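## Task

Four nests, N1 to N4, each carry one of the plates B38, B83, B33 and B88, and only the ID labels reveal which plate is where. First build a stack in rack S1 with B38 at the bottom, then B33, then B83 on top: the bottom plate rests flat on the rack floor, the upper two sit fully nested, and every plate's labelled short end points to the rack front, the side facing the viewer. Second, release the plates and press the START key on post KP until it latches. Third, return all four plates so each sits in its original nest, flat within the locators, with well A1 at the corner marked A1, while START stays latched. Nothing may count as done if only the gripper holds it there; at the end the gripper must be open and moved away.

## Robot and tools

Robot: a single four-axis SCARA-style plate mover (lift, shoulder, elbow, wrist yaw) with one parallel gripper that always stays level; it can only yaw, never tilt. The commanded point, end_effector_position, is the midpoint between the two rubber pads, 2 to 3 cm behind the fingertips. The fingers point along the gripper's +x axis and close along its y axis. The fingertips never touch each other, so a key is pressed with one fingertip.

Frames: results report the hand in the scene frame, with origin on the table top under the arm base, +z up, and +y to the left when facing along +x. Positions are in metres, orientation as end_effector_quat_wxyz. The printed position may be slightly wrong, more so far from the base. Joint positions lists lift (m), shoulder, elbow, wrist yaw (rad) and the pad gap (m). Ranges: lift 0.000 to 0.550, shoulder -2.000 to 2.000, elbow -2.800 to 2.800, wrist yaw -12.566 to 12.566. Keep the elbow more than 0.4 rad away from 0, or the arm may fold and fault.

The row: every motion is one list of 5 numbers, each in [-1, 1]: dx, dy, dz, rz, opening. The first four are an offset, not a pose, expressed in the gripper's own axes and measured from the hand pose shown in the most recent result that reports it (before any such result in a scene, or for later calls within one reply, from where the robot is when the action begins). Scale: 1.0 equals 0.6 m for dx, dy, dz and 180 degrees for rz; rz turns from +x toward +y. Every row in an action counts from that same base pose, not from the row before, so repeating a small offset against a rigid surface does not push further, but against something yielding it does. An all-zero offset drives the hand back to the base pose; it is not a pause. Opening is absolute: +1 fully open (0.140 m), -1 closed (pads still 0.066 m apart). Closing from fully open takes at least about 0.6 s. Per control step the command is clipped to 70 mm and 16 degrees from the measured pose.

Tools:
- execute_actions {"actions": [...], "pictures": bool}. An empty list just returns the state. One action {"rows": [[5 numbers], ...], "steps": n} plays up to 15 rows, one per 1/30 s step, n at most 15 (default 15), repeating the last row if rows run out. A wait {"steps": n} (n up to 300) sends nothing and returns once n steps have elapsed since the previous result. A refused call does nothing.
- move {"target": [5 numbers], "speed": m/s}: straight path toward one target row (same offset rules), speed 0.002 to 0.5, default 0.25, turning capped at twice that in rad/s. Paths last 0.5 to 10 s and stop short if longer. It does not slow for obstacles, the hand may lag, stray or overshoot the speed. Opening is sent at the start. The added move: line reports the ending (done, off_target, moving, held, fault), limits (paced = command clipped; held = some steps blocked by a check, after which the arm may jump faster) and distance to target.
- wait {"seconds": 0 to 10}: lets the scene run with no new command.
- zoom_image {"camera": cam_high|cam_low|cam_wrist, "region": [x0, y0, x1, y1]} in pixels of the 896x504 image, at most 504x504.
- finished_scene {"scene": number}: ends the current scene irreversibly and reports success.

Result lines: "pose unreachable" means the clearance check altered or blocked a command; HELD marks steps where a row was not fully sent. "Hand target" shows where the controller is currently driving. After an action the arm only continues up to the last clipped pose, so check the reported pose and send the remainder. grip_measured gives the finger opening on the command scale (readings may be off by about 1 mm for a whole scene). To hold a plate, command about 0.04 below grip_measured; less grips more gently. Pad force is roughly 18 N; fast closing squeezes harder.

Limits and hazards: if joint contact torque reaches its load limit (lift 54 N, shoulder 8.1 N m, elbow 4.05 N m, wrist yaw 1.35 N m, carried weight included) the arm halts for 10 s and drops the rest of the call. Holding loads heats motors: a MOTOR HOT warning appears at 85 °C and at 100 °C the brakes engage (OVER-TEMPERATURE FAULT). Faster contact hits harder, and targets set further past contact press harder. Avoid drops, slams and hard shoves; a settling fall of a few millimetres is fine, a long fall fails. Never push anything off the table. Occasionally an outside disturbance nudges a loose object.

Task rules: well A1 on any labelled item is at the labelled short end, in the corner far from the labelled long side. START counts as pressed once it lights, even unlatched; pressing it before the stack is correct and the unlisted plate sits properly in its nest fails the task. Order: read labels (zoom helps), stack, release, press START, return plates, open and withdraw, then call finished_scene.

Cameras: cam_high, cam_low, cam_wrist, each 896x504, delivered in that order; calibrations are given per camera and may drift slightly between scenes.

Each tool is called after "Emit:" as name(argument=value, ...), one argument or row to a line, values as JSON.

## Session

Emit:
execute_actions(
  actions=[],
)

Scene clock: 0.00 s of 15600.00 s.
end_effector_position=(+0.5325, +0.1442, +0.2370) grip_measured=+0.99 end_effector_quat_wxyz=(-0.533, +0.000, +0.000, +0.846)
Joint positions: [0.232 0.845 2.554 0.867 0.14 ]
Hand target: +0.533, +0.144, +0.237; -0.533, +0.000, +0.000, +0.846

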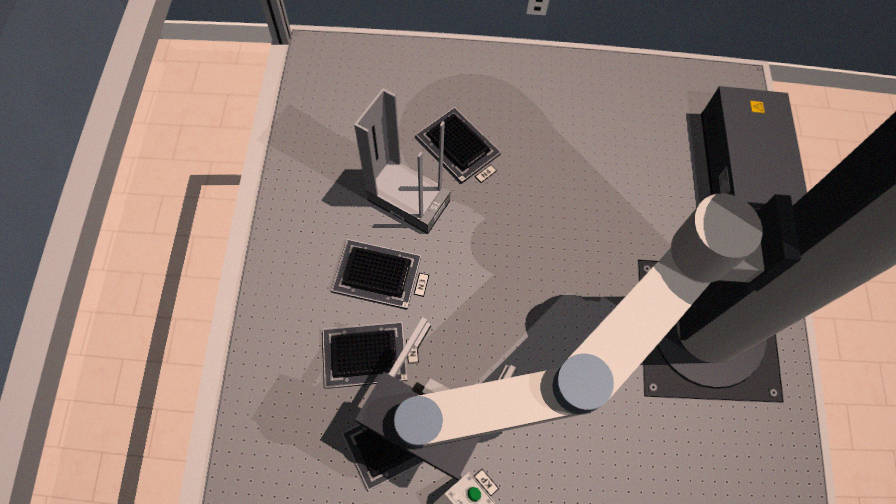

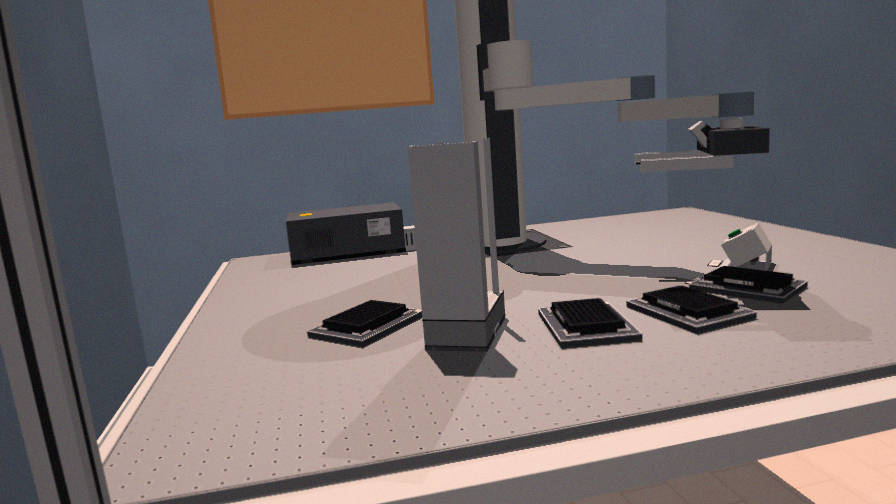

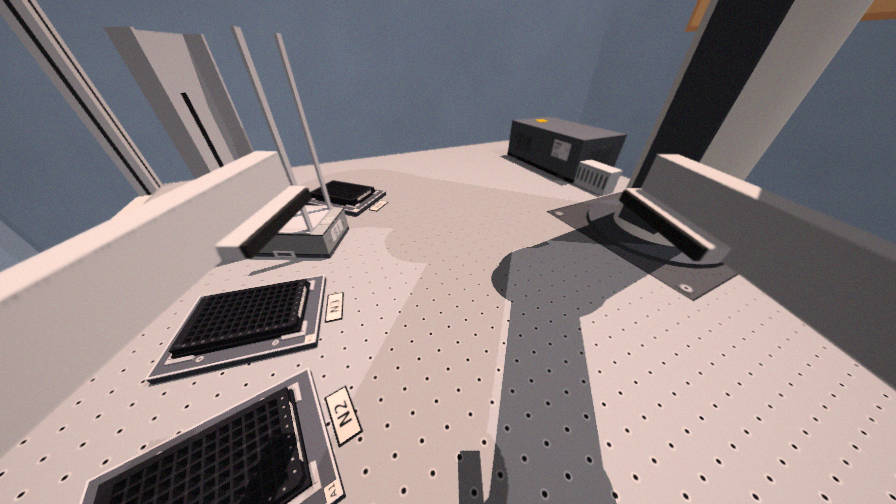

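Emit:
move(
  target=[0.183,0.212,0.1,0.581,1],
)

Emit:
move(
  target=[0,0,-0.3,0,1],
)

Scene clock: 11.97 s of 15600.00 s.
end_effector_position=(+0.5999, -0.0100, +0.2969) grip_measured=+0.99 end_effector_quat_wxyz=(+0.995, -0.000, -0.000, -0.096)
Joint positions: [0.292 0.93  1.165 3.995 0.14 ]
Hand target: +0.600, -0.010, +0.297; +0.995, -0.000, -0.000, -0.096
Off the commanded pose: 0.000 m, 0 deg.
After step 90, 4.97 s passed at rest.
move: done
camera_calibration (this result's frames):
cam_wrist: T_world_to_cam=[[-0.192479, -0.98128, 0.00651372, 0.111803], [-0.592641, 0.110951, -0.797789, 0.580871], [0.782131, -0.157418, -0.602902, -0.196604], [0, 0, 0, 1]] pos_world=[0.519537, 0.0143126, 0.344151]

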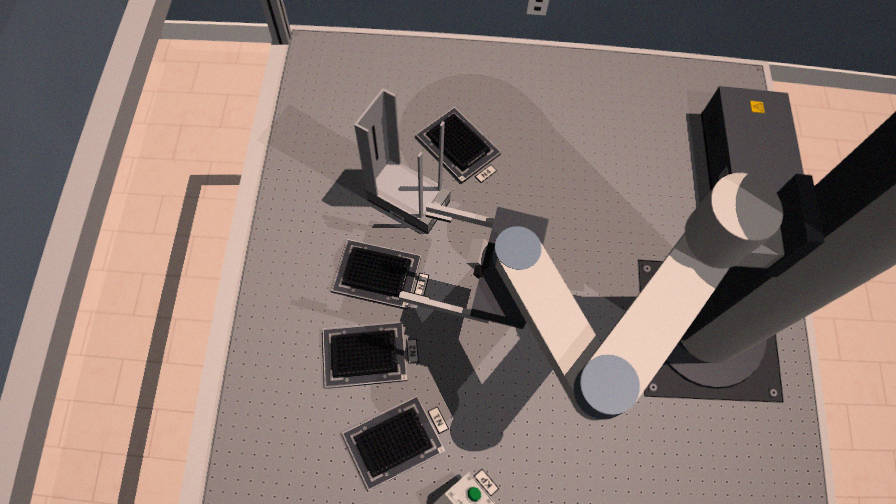

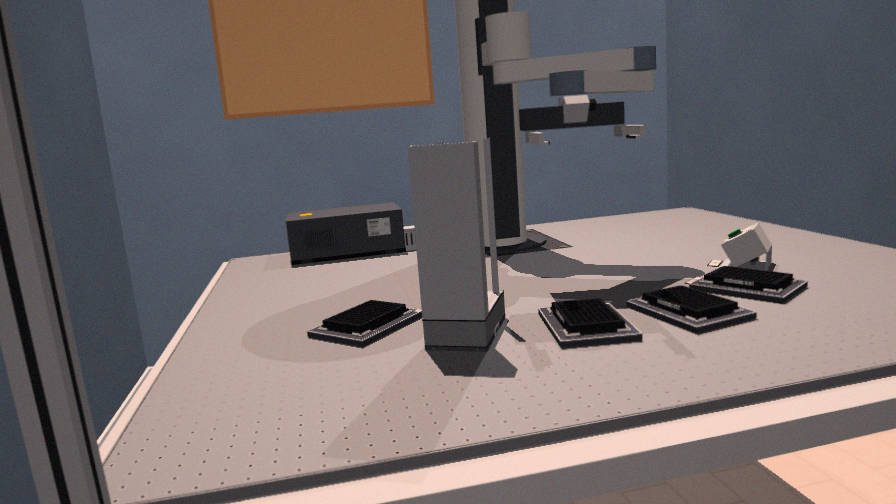

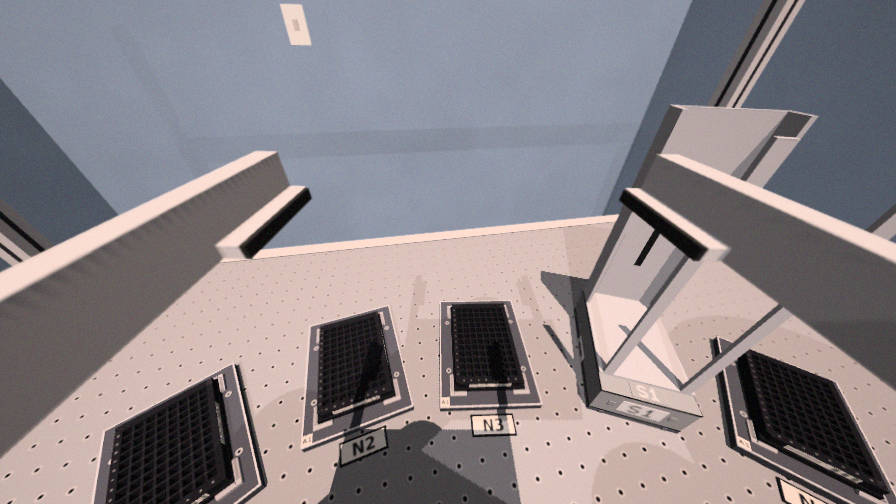

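Scene clock: 13.10 s of 15600.00 s.
end_effector_position=(+0.5999, -0.0100, +0.1169) grip_measured=+0.99 end_effector_quat_wxyz=(+0.995, -0.000, -0.000, -0.096)
Joint positions: [0.112 0.93  1.165 3.995 0.14 ]
Hand target: +0.600, -0.010, +0.117; +0.995, -0.000, -0.000, -0.096
Off the commanded pose: 0.000 m, 0 deg.
move: done
camera_calibration (this result's frames):
cam_wrist: T_world_to_cam=[[-0.192513, -0.981273, 0.00651372, 0.112986], [-0.592637, 0.110972, -0.797789, 0.437211], [0.782125, -0.157445, -0.602902, -0.305161], [0, 0, 0, 1]] pos_world=[0.519533, 0.0143055, 0.164084]

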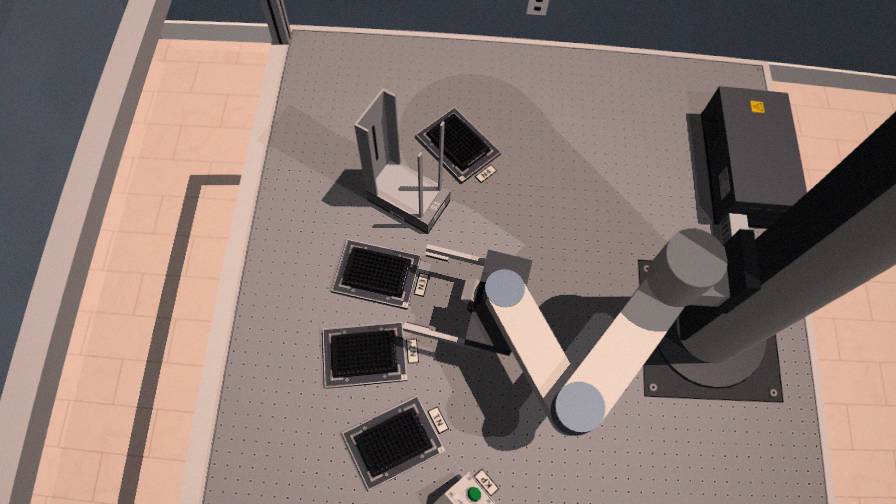

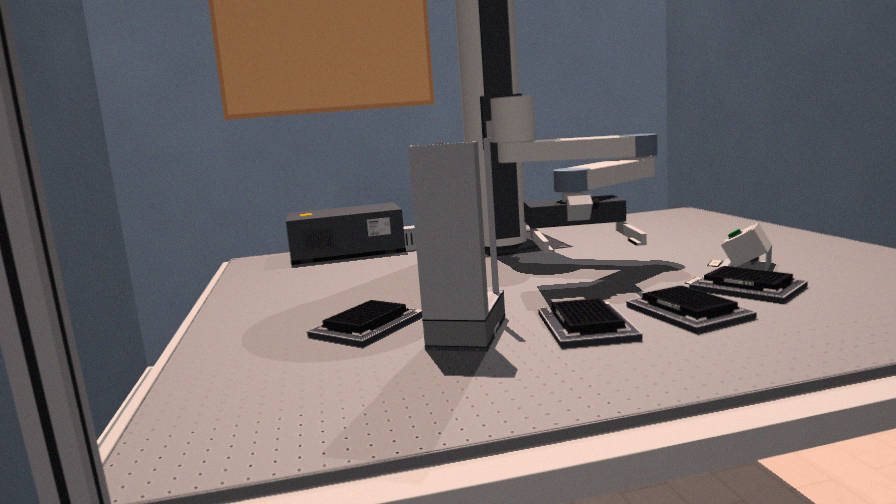

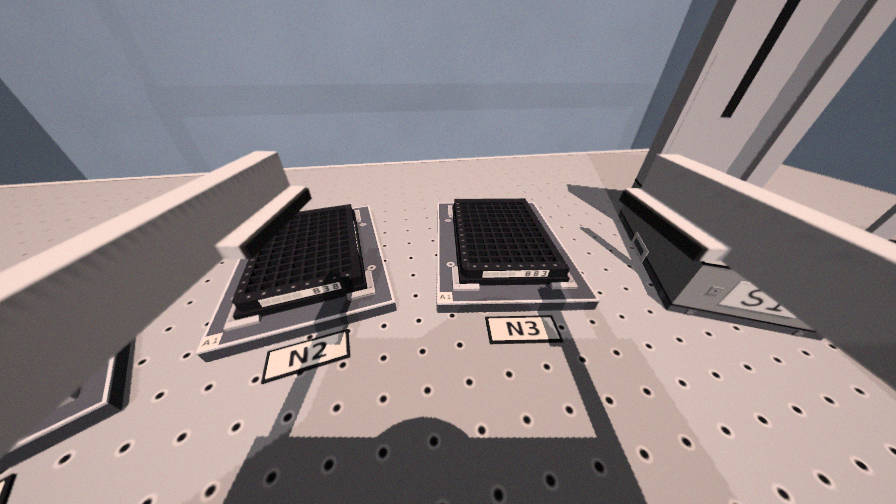

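Emit:
zoom_image(
  camera="cam_wrist",
  region=[190,180,630,380],
)

Emit:
zoom_image(
  camera="cam_low",
  region=[520,210,830,360],
)

Emit:
zoom_image(
  camera="cam_high",
  region=[300,70,540,504],
)

Region (190, 180, 630, 380) of cam_wrist's 896x504 image, scaled by 1.145, with more detail than that image has; it fills the top 229 rows of this view, and the rest is white.

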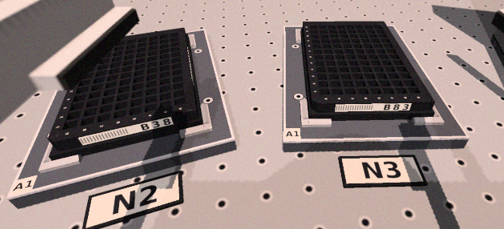

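Region (520, 210, 830, 360) of cam_low's 896x504 image, scaled by 1.626, with more detail than that image has; it fills the top 244 rows of this view, and the rest is white.

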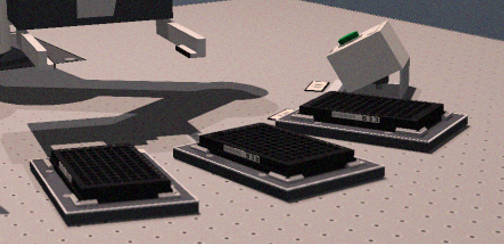

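Region (300, 70, 540, 504) of cam_high's 896x504 image, scaled by 1.161, with more detail than that image has; it fills the left 279 columns of this view, and the rest is white.

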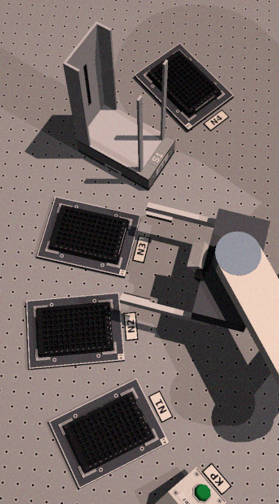

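Emit:
move(
  target=[-0.025,0.16,0,0.089,0.1],
)

Scene clock: 29.00 s of 15600.00 s.
end_effector_position=(+0.6035, +0.0872, +0.1169) grip_measured=+0.10 end_effector_quat_wxyz=(+0.999, -0.000, -0.000, +0.044)
Joint positions: [0.112 1.107 1.215 4.049 0.107]
Hand target: +0.604, +0.087, +0.117; +0.999, -0.000, -0.000, +0.043
Off the commanded pose: 0.000 m, 0 deg.
After step 90, 12.00 s passed at rest.
move: done
camera_calibration (this result's frames):
cam_wrist: T_world_to_cam=[[0.0863088, -0.996247, 0.00651372, 0.042149], [-0.600216, -0.0572153, -0.797789, 0.447824], [0.795167, 0.0649466, -0.602902, -0.319966], [0, 0, 0, 1]] pos_world=[0.51958, 0.0883939, 0.164086]

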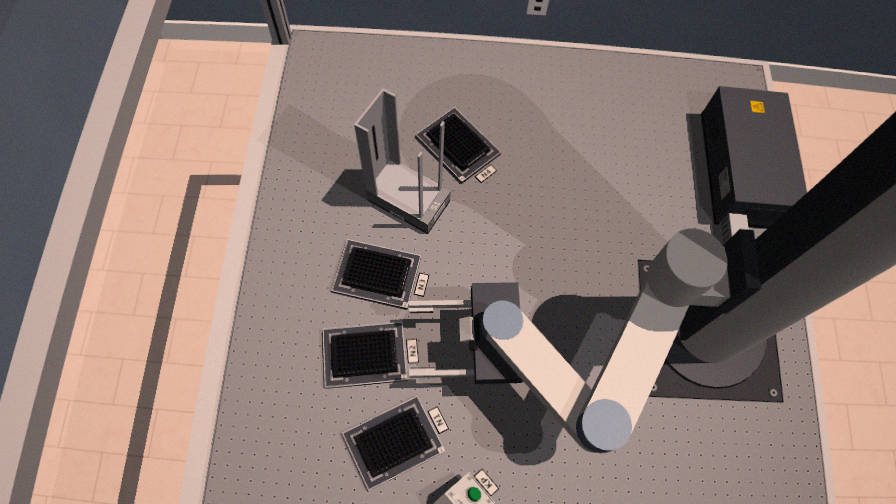

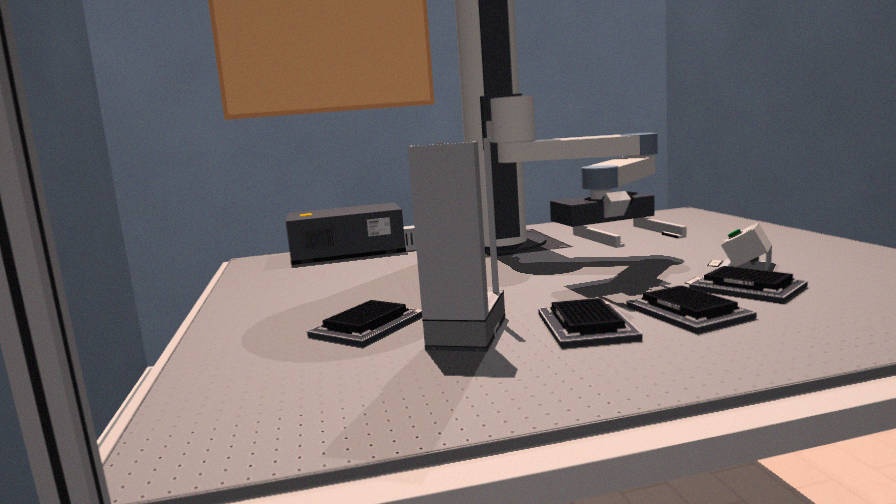

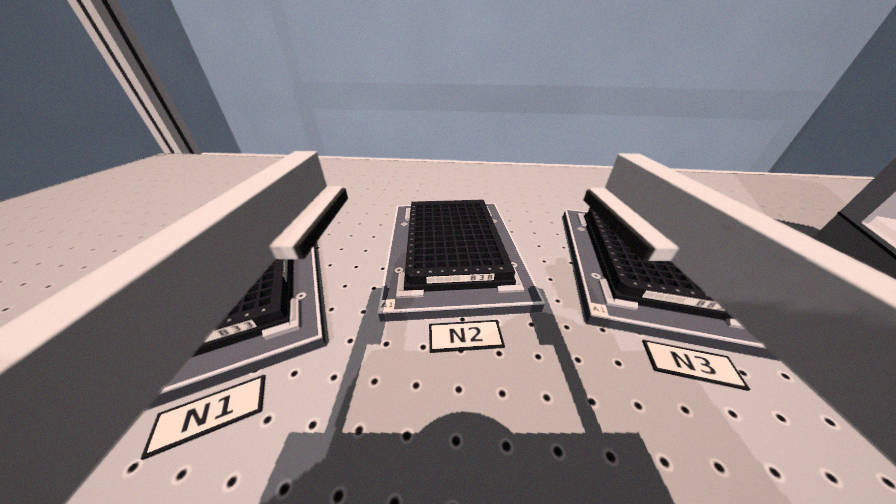

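Emit:
move(
  target=[0.2,0.007,-0.1,0.022,0.1],
)

Scene clock: 34.53 s of 15600.00 s.
end_effector_position=(+0.7227, +0.1019, +0.0568) grip_measured=+0.10 end_effector_quat_wxyz=(+0.997, -0.000, -0.000, +0.078)
Joint positions: [0.052 0.778 1.858 3.804 0.107]
Hand target: +0.723, +0.102, +0.057; +0.997, -0.000, -0.000, +0.078
Off the commanded pose: 0.000 m, 0 deg.
After step 90, 1.53 s passed at rest.
move: done
camera_calibration (this result's frames):
cam_wrist: T_world_to_cam=[[0.154944, -0.987902, 0.00651372, -0.0036236], [-0.594828, -0.0985537, -0.797789, 0.472589], [0.788779, 0.119738, -0.602902, -0.45286], [0, 0, 0, 1]] pos_world=[0.638877, 0.09722, 0.10402]

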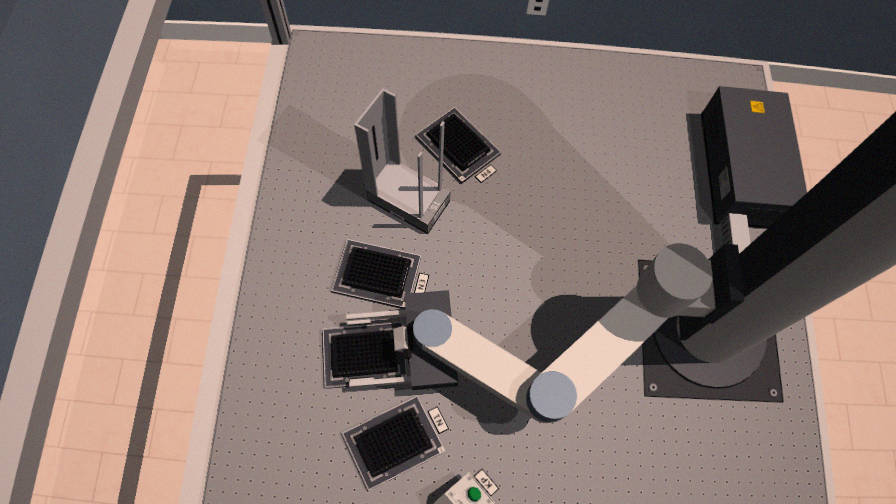

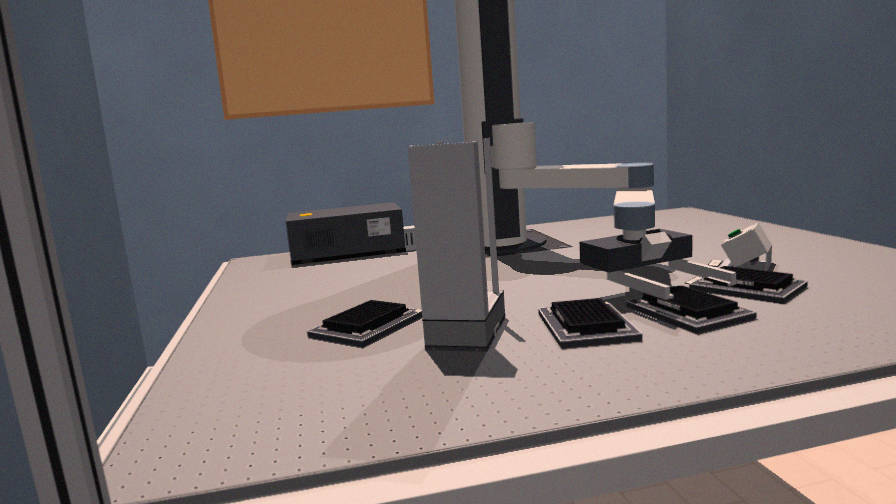

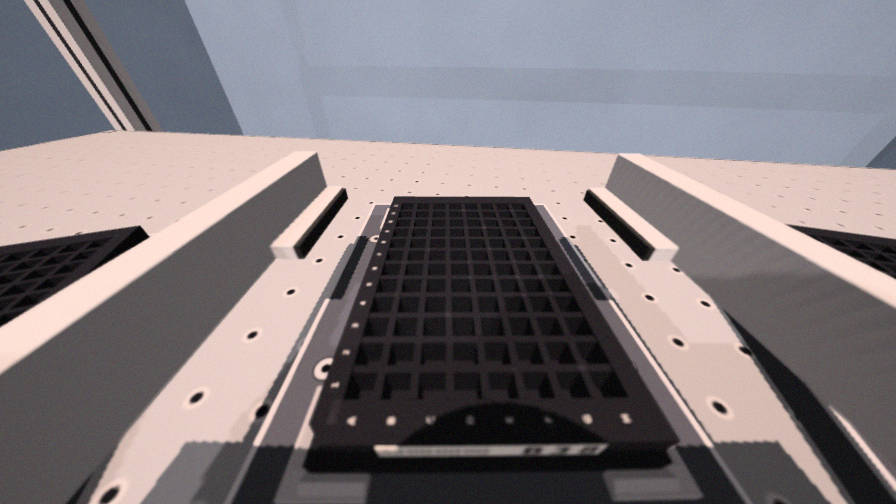

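Emit:
move(
  target=[-0.012,0,-0.055,0,0.1],
  speed=0.05,
)

Emit:
move(
  target=[0,0,0,0,-0.42],
)

Scene clock: 49.73 s of 15600.00 s.
end_effector_position=(+0.7163, +0.1008, +0.0270) grip_measured=+0.10 end_effector_quat_wxyz=(+0.997, -0.000, -0.000, +0.078)
Joint positions: [0.022 0.796 1.816 3.827 0.107]
Hand target: +0.716, +0.101, +0.026; +0.997, -0.000, -0.000, +0.078
Off the commanded pose: 0.003 m, 0 deg.
TORQUE FAULT: the external load on joint 1 (lift) reached its load limit, and the arm stopped for 10 seconds. The arm's remaining commands of this call were not run. The arm holds where it stopped, with its grip as last carried out, and accepts commands again: back off and push less far. The arm stops again, at the same cost, whenever a joint's load reaches its limit.
After step 90, 1.43 s passed at rest.
move: fault
camera_calibration (this result's frames):
cam_wrist: T_world_to_cam=[[0.154411, -0.987985, 0.00651372, -0.00312993], [-0.594881, -0.0982332, -0.797789, 0.444831], [0.788843, 0.119313, -0.602902, -0.465659], [0, 0, 0, 1]] pos_world=[0.632436, 0.0961638, 0.0741547]

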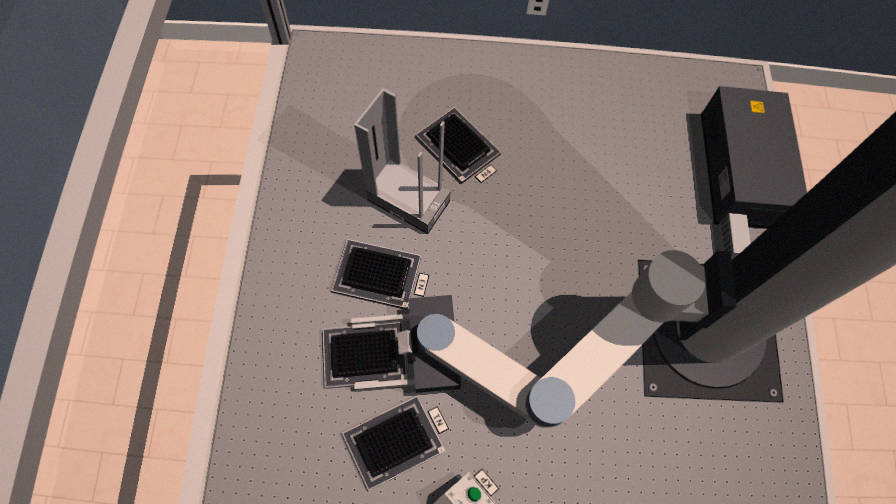

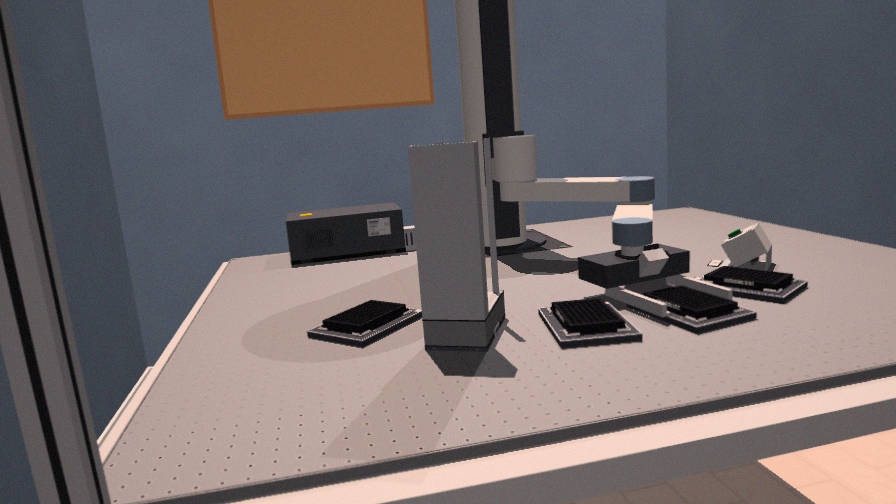

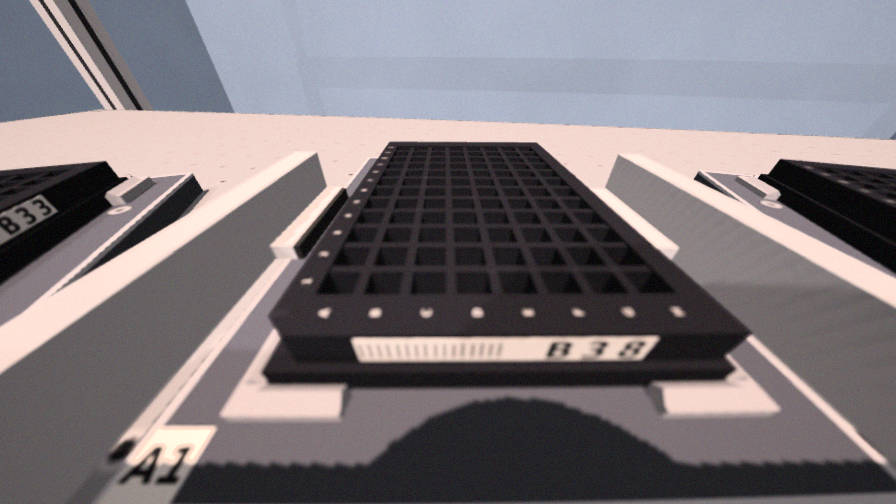

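not run: a fault stop came before this call.

Emit:
move(
  target=[0,0,0.01,0,0.1],
  speed=0.05,
)

Emit:
move(
  target=[0,0,0,0,-0.45],
)

Scene clock: 52.87 s of 15600.00 s.
end_effector_position=(+0.7163, +0.1008, +0.0329) grip_measured=+0.10 end_effector_quat_wxyz=(+0.997, -0.000, -0.000, +0.078)
Joint positions: [0.028 0.796 1.816 3.827 0.107]
Hand target: +0.716, +0.101, +0.033; +0.997, -0.000, -0.000, +0.078
Off the commanded pose: 0.000 m, 0 deg.
move: done
camera_calibration (this result's frames):
cam_wrist: T_world_to_cam=[[0.154401, -0.987987, 0.00651372, -0.00317222], [-0.594882, -0.0982269, -0.797789, 0.449607], [0.788845, 0.119304, -0.602902, -0.462068], [0, 0, 0, 1]] pos_world=[0.632453, 0.0961561, 0.0801308]

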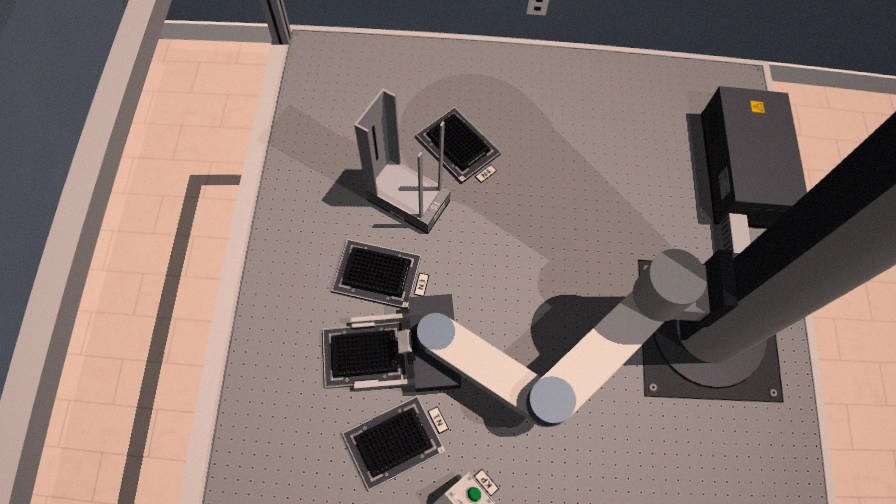

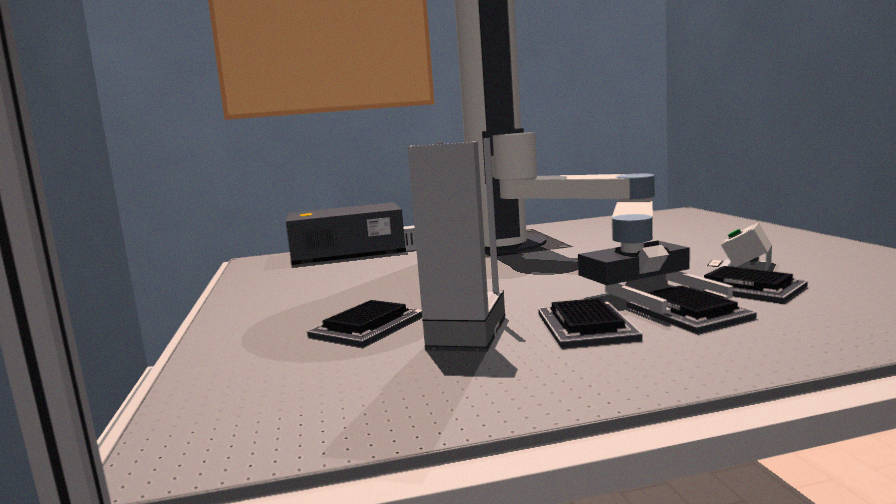

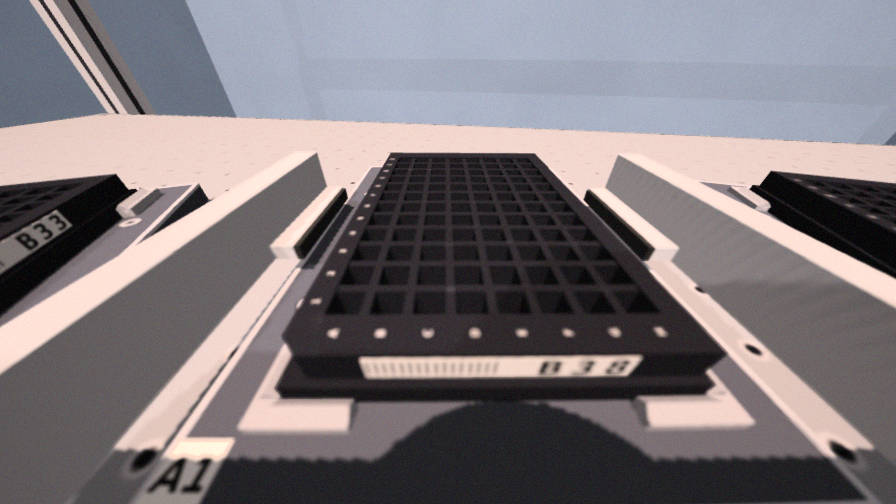

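Scene clock: 53.37 s of 15600.00 s.
end_effector_position=(+0.7163, +0.1007, +0.0329) grip_measured=-0.45 end_effector_quat_wxyz=(+0.997, -0.000, -0.000, +0.078)
Joint positions: [0.028 0.796 1.816 3.827 0.086]
Hand target: +0.716, +0.101, +0.033; +0.997, -0.000, -0.000, +0.078
Off the commanded pose: 0.000 m, 0 deg.
move: done
camera_calibration (this result's frames):
cam_wrist: T_world_to_cam=[[0.154123, -0.98803, 0.00651372, -0.00303401], [-0.59491, -0.0980599, -0.797789, 0.449603], [0.788878, 0.119083, -0.602902, -0.46206], [0, 0, 0, 1]] pos_world=[0.632449, 0.0961137, 0.0801308]

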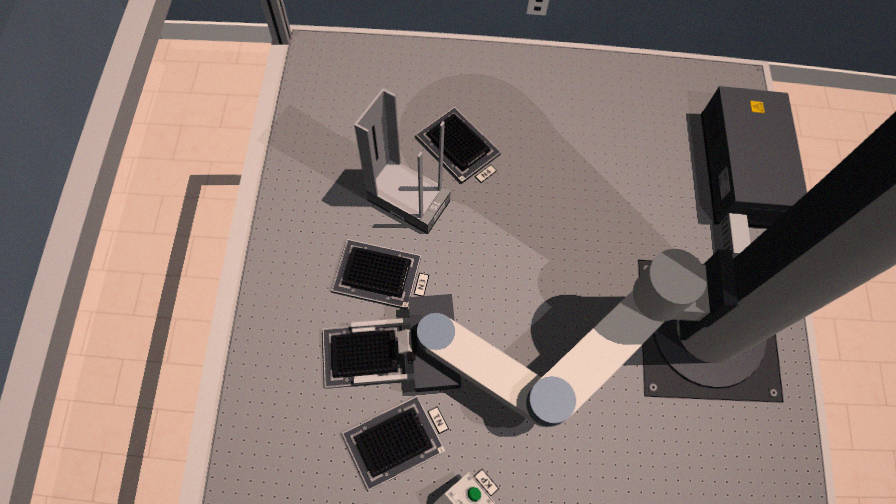

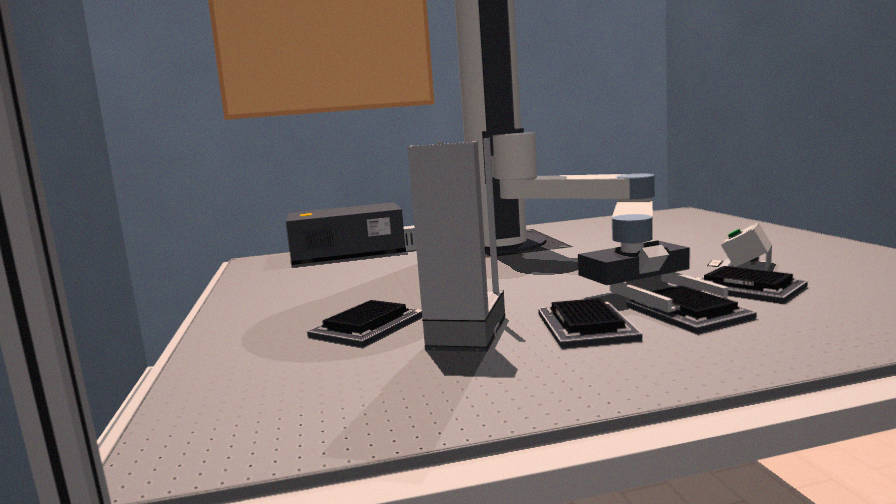

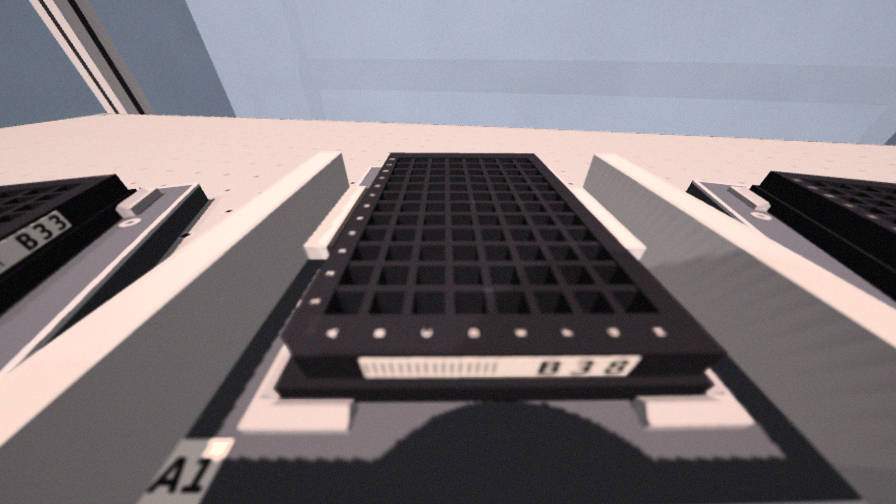

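Emit:
move(
  target=[0,0,0,0,-0.6],
)

Scene clock: 57.30 s of 15600.00 s.
end_effector_position=(+0.7163, +0.1003, +0.0330) grip_measured=-0.57 end_effector_quat_wxyz=(+0.997, -0.000, -0.000, +0.077)
Joint positions: [0.028 0.796 1.816 3.826 0.082]
Hand target: +0.716, +0.101, +0.033; +0.997, -0.000, -0.000, +0.078
Off the commanded pose: 0.000 m, 0 deg.
After step 90, 0.23 s passed at rest.
move: done
camera_calibration (this result's frames):
cam_wrist: T_world_to_cam=[[0.152974, -0.988209, 0.00651372, -0.00257866], [-0.595023, -0.0973677, -0.797789, 0.449659], [0.789016, 0.118165, -0.602902, -0.461962], [0, 0, 0, 1]] pos_world=[0.632447, 0.0958218, 0.0802318]

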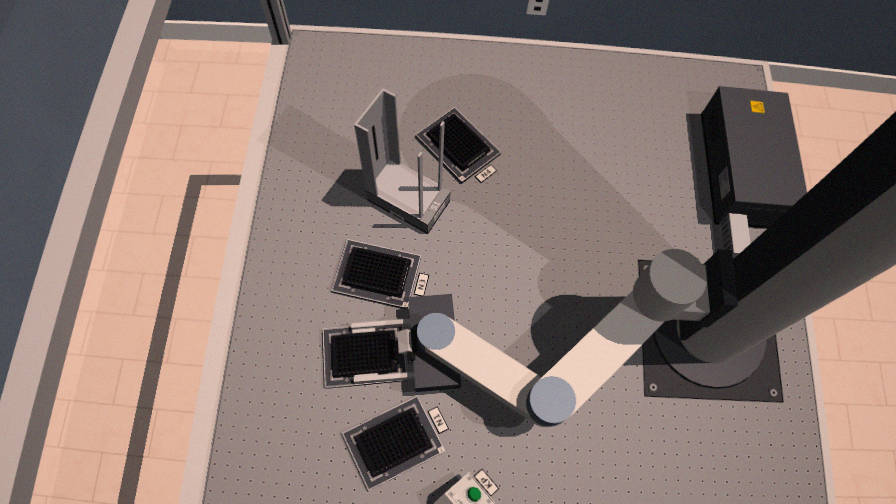

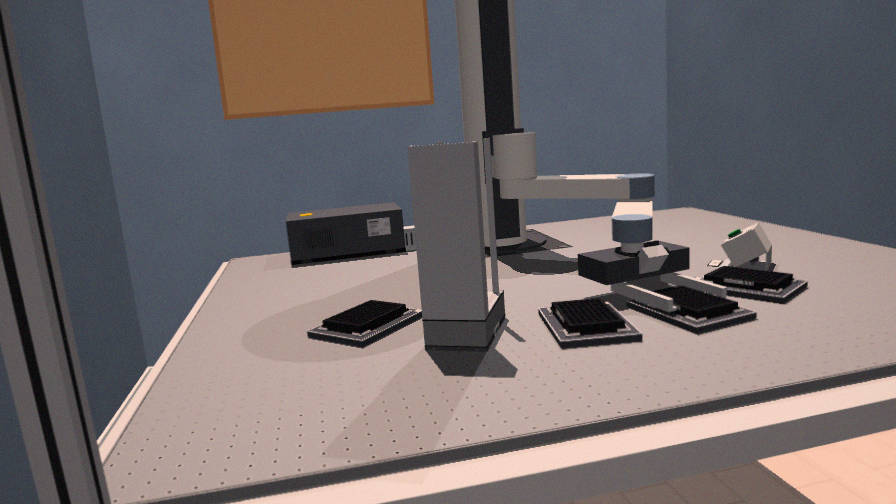

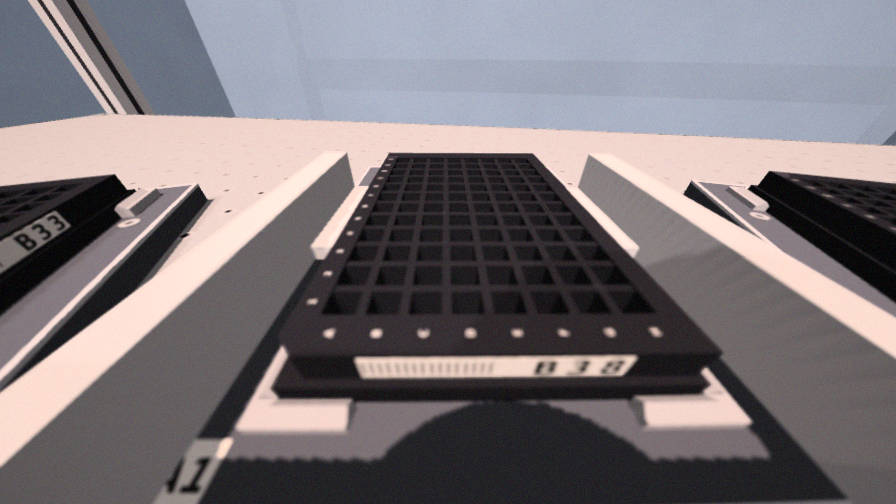

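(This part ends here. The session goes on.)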